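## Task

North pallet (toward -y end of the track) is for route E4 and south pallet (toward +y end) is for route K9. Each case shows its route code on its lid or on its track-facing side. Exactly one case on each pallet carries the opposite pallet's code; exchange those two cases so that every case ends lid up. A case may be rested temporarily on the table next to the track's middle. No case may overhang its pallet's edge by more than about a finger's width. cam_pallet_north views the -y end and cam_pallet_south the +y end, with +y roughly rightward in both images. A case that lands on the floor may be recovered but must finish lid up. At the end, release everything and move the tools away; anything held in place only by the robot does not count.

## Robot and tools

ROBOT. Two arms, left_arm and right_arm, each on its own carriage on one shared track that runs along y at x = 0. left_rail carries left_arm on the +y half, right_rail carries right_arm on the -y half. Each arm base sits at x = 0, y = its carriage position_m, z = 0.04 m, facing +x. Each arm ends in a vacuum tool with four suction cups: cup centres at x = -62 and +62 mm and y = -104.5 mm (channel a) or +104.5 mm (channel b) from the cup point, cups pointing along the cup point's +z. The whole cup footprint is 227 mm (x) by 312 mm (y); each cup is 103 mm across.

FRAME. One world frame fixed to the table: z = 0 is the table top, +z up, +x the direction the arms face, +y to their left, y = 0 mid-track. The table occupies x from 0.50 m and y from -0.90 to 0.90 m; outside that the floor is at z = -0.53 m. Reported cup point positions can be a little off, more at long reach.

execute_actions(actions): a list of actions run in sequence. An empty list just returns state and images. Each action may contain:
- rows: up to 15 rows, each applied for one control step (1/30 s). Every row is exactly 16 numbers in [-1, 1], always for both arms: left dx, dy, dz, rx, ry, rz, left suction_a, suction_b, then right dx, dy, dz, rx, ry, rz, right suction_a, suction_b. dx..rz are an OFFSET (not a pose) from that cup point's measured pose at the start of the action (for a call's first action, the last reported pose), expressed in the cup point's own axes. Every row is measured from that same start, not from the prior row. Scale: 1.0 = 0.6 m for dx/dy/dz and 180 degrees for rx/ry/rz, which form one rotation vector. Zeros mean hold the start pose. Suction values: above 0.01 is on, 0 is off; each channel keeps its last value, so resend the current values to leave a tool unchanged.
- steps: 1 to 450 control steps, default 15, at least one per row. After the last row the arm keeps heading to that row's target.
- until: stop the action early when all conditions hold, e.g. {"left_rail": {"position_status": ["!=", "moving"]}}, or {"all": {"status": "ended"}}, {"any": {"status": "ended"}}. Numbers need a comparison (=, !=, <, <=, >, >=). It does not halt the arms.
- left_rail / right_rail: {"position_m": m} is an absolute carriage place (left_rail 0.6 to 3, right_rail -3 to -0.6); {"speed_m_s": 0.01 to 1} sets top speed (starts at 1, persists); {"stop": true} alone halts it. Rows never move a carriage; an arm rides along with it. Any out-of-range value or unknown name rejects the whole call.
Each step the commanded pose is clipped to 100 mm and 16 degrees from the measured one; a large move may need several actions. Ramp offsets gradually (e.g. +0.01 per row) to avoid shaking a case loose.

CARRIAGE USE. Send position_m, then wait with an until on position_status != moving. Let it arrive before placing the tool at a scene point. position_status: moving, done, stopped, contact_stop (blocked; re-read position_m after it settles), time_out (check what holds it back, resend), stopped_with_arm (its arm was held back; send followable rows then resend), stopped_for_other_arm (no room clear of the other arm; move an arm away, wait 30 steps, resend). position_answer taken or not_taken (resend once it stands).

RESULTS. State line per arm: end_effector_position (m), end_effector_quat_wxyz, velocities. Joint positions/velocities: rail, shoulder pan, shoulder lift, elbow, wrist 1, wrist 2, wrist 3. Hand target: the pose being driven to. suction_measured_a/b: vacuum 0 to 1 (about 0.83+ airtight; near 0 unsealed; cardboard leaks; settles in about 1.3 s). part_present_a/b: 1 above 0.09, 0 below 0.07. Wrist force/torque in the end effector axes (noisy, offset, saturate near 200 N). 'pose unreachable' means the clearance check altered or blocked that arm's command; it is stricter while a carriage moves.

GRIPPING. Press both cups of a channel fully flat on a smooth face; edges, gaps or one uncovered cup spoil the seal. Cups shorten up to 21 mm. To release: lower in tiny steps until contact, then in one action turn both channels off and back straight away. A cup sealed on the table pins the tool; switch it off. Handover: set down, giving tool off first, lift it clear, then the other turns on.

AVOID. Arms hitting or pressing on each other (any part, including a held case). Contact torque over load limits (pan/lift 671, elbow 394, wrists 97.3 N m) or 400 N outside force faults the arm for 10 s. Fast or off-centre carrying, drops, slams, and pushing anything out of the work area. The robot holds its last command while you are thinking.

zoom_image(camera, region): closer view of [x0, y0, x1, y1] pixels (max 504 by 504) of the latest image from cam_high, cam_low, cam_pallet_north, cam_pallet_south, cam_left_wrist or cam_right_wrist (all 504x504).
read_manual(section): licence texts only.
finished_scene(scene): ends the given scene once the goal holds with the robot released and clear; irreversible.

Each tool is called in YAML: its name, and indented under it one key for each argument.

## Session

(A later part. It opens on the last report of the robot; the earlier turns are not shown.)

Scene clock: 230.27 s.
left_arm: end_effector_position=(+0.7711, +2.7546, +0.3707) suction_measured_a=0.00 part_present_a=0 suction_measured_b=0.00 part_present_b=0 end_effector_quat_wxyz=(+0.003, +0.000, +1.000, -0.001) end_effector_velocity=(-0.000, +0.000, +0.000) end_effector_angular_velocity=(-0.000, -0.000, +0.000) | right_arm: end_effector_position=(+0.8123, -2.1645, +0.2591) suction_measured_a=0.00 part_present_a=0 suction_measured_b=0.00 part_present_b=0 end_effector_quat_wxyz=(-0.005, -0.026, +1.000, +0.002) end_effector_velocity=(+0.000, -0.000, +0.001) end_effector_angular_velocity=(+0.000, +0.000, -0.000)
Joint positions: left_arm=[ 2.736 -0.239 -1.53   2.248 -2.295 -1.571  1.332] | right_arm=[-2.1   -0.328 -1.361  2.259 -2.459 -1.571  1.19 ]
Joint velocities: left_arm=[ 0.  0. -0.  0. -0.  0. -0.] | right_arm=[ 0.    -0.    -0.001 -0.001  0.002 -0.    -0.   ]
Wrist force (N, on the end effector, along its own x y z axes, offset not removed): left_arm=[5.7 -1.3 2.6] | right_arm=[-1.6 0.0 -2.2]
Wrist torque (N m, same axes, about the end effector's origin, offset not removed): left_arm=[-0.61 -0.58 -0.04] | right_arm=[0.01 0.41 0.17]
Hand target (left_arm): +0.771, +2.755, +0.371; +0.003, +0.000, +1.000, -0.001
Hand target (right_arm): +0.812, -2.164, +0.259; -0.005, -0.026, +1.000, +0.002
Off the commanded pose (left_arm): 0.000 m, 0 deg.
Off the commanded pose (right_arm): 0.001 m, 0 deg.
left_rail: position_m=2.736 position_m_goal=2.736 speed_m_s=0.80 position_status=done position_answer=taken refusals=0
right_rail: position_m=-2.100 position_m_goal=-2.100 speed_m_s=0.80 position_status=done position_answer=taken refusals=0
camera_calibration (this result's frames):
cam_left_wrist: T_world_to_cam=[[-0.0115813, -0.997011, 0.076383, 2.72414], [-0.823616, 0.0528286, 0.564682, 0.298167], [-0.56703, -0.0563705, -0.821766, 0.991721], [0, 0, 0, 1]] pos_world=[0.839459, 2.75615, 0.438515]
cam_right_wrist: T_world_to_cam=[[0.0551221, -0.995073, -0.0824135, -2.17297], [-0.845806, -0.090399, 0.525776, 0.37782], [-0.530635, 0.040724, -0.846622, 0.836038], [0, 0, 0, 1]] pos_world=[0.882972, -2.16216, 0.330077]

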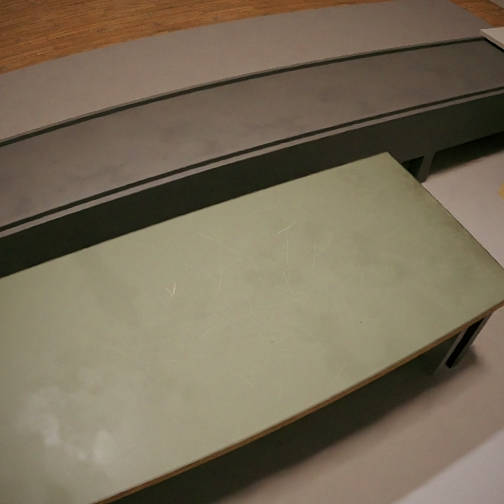

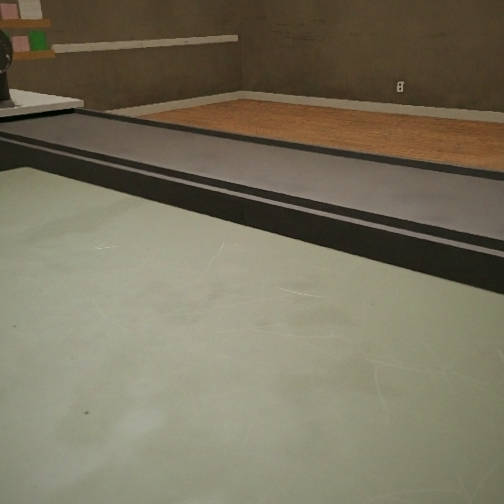

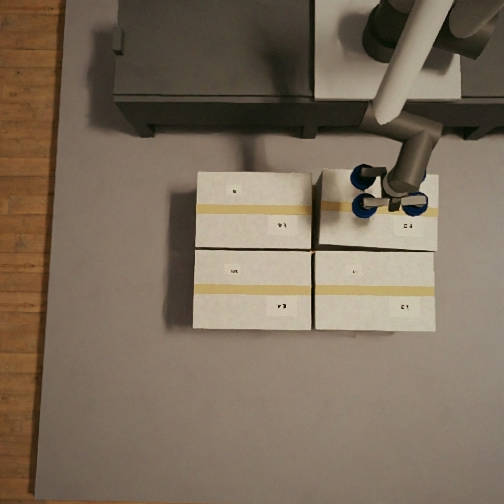

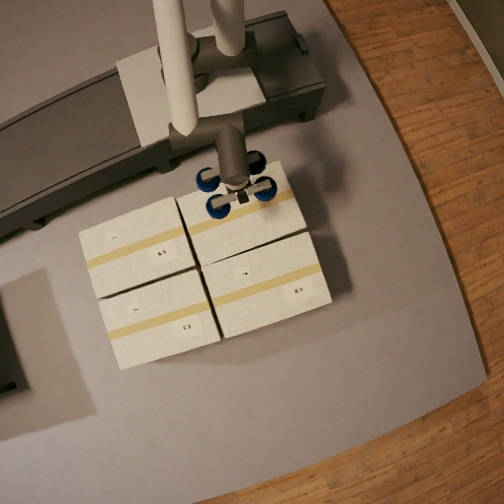

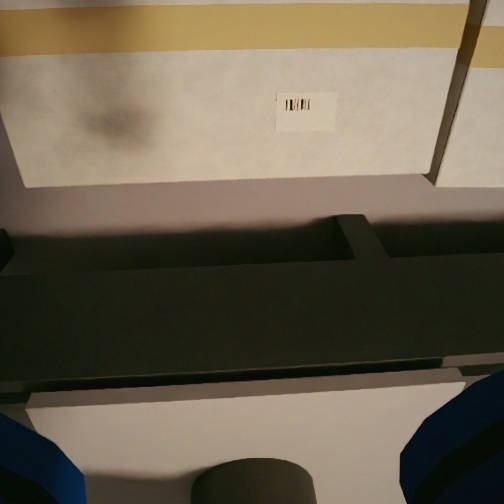

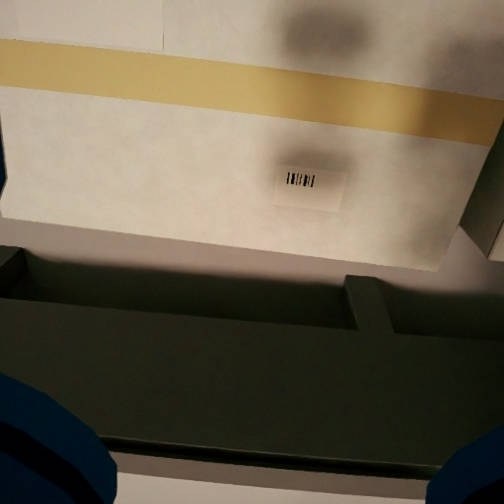

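execute_actions:
  actions:
    - {"rows":[[0,0,0,0,0,0,0,0,0,0,0.57,0,0,0,1,1]],"steps":45}
    - {"rows":[[0,0,0,0,0,0,0,0,0,0,0.032,0,0,0,1,1]],"steps":45}
    - {"rows":[[0,0,0,0,0,0,0,0,0,0,-0.03,0,0,0,1,1]],"steps":15}
    - {"rows":[[0,0,0,0,0,0,0,0,-0.012,-0.028,0,0,0,-0.017,1,1]],"steps":25}
    - {"rows":[[0,0,0,0,0,0,0,0,0,0,0.026,0,0,0,1,1]],"steps":15}
    - {"rows":[[0,0,0,0,0,0,0,0,0,0,-0.8,0,0,0,0,0]],"steps":50}

zoom_image:
  camera: "cam_pallet_north"
  region: [180, 120, 480, 340]

Scene clock: 242.57 s.
left_arm: end_effector_position=(+0.7711, +2.7546, +0.3707) suction_measured_a=0.00 part_present_a=0 suction_measured_b=0.00 part_present_b=0 end_effector_quat_wxyz=(+0.003, +0.000, +1.000, -0.001) end_effector_velocity=(-0.000, -0.000, -0.000) end_effector_angular_velocity=(+0.000, +0.000, -0.000) | right_arm: end_effector_position=(+0.8216, -2.1811, +0.3799) suction_measured_a=0.00 part_present_a=0 suction_measured_b=0.00 part_present_b=0 end_effector_quat_wxyz=(-0.005, -0.053, +0.999, +0.002) end_effector_velocity=(-0.000, -0.000, +0.002) end_effector_angular_velocity=(+0.000, +0.001, -0.000)
Joint positions: left_arm=[ 2.736 -0.239 -1.53   2.248 -2.295 -1.571  1.332] | right_arm=[-2.1   -0.344 -1.474  2.165 -2.251 -1.571  1.121]
Joint velocities: left_arm=[ 0. -0.  0. -0.  0. -0. -0.] | right_arm=[ 0.    -0.    -0.001 -0.002  0.004 -0.    -0.   ]
Wrist force (N, on the end effector, along its own x y z axes, offset not removed): left_arm=[-1.3 1.7 -3.2] | right_arm=[-3.4 -0.5 -4.7]
Wrist torque (N m, same axes, about the end effector's origin, offset not removed): left_arm=[-0.19 0.47 -0.10] | right_arm=[0.05 0.70 0.09]
Hand target (left_arm): +0.771, +2.755, +0.371; +0.003, +0.000, +1.000, -0.001
Hand target (right_arm): +0.822, -2.181, +0.380; -0.005, -0.053, +0.999, +0.002
Off the commanded pose (left_arm): 0.000 m, 0 deg.
Off the commanded pose (right_arm): 0.001 m, 0 deg.
left_rail: position_m=2.736 position_m_goal=2.736 speed_m_s=0.80 position_status=done position_answer=taken refusals=0
right_rail: position_m=-2.100 position_m_goal=-2.100 speed_m_s=0.80 position_status=done position_answer=taken refusals=0
camera_calibration (this result's frames):
cam_left_wrist: T_world_to_cam=[[-0.0115814, -0.997011, 0.0763831, 2.72414], [-0.823616, 0.0528287, 0.564682, 0.298167], [-0.56703, -0.0563705, -0.821766, 0.991721], [0, 0, 0, 1]] pos_world=[0.839459, 2.75615, 0.438515]
cam_right_wrist: T_world_to_cam=[[0.108086, -0.990673, -0.0829768, -2.21376], [-0.839877, -0.135653, 0.525552, 0.217123], [-0.531906, 0.0128854, -0.846706, 0.884225], [0, 0, 0, 1]] pos_world=[0.891958, -2.17505, 0.450878]

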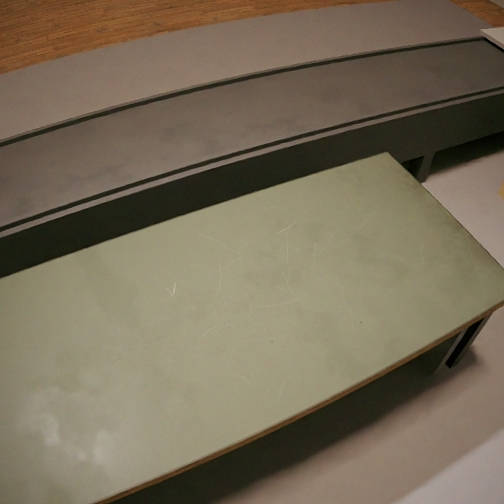

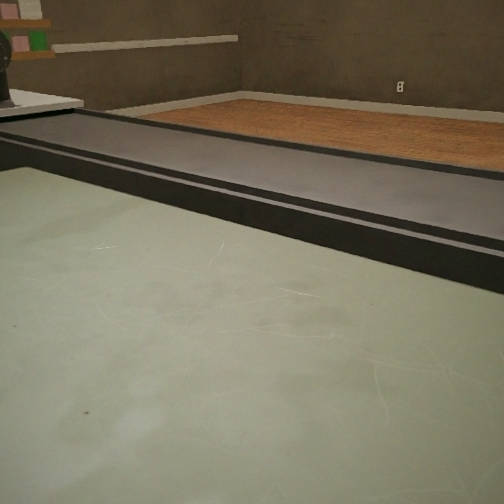

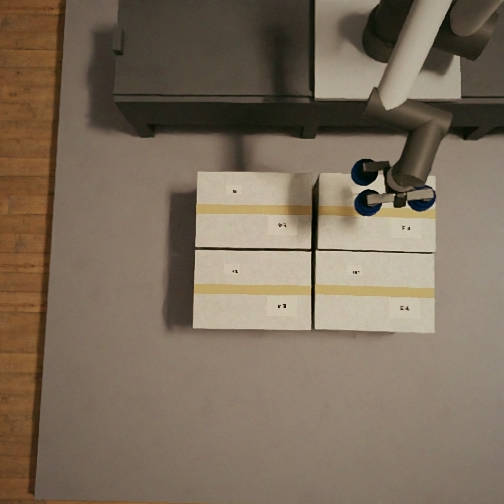

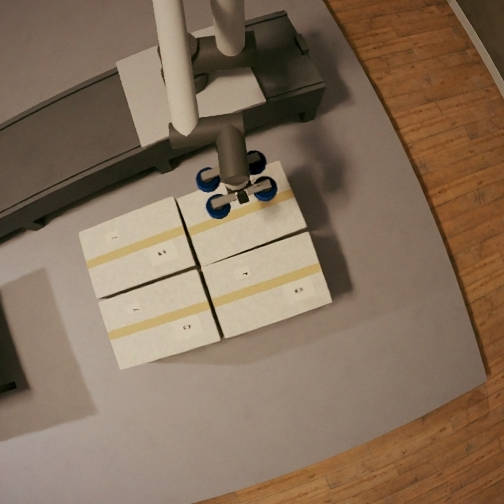

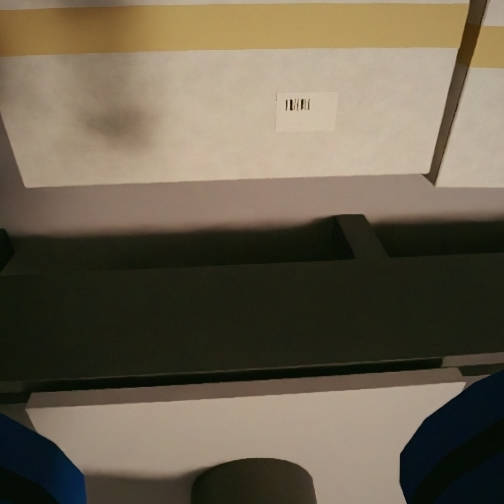

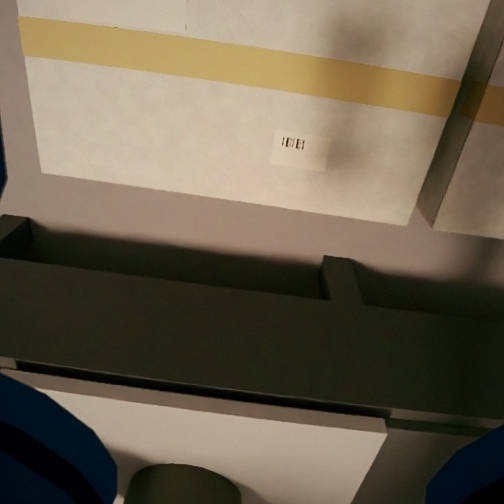

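Region (180, 120, 480, 340) of cam_pallet_north's 504x504 image, scaled by 1.680, with more detail than that image has; it fills the top 370 rows of this view, and the rest is white.

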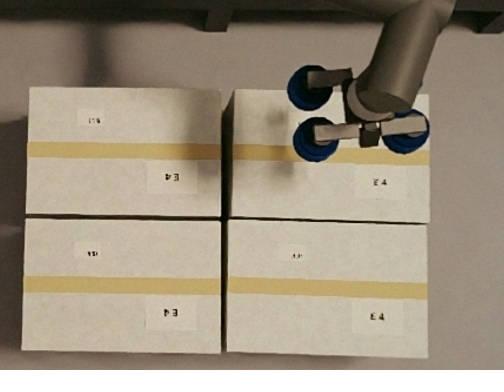

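Good.

finished_scene:
  scene: 1

The scene is finished: the task was done.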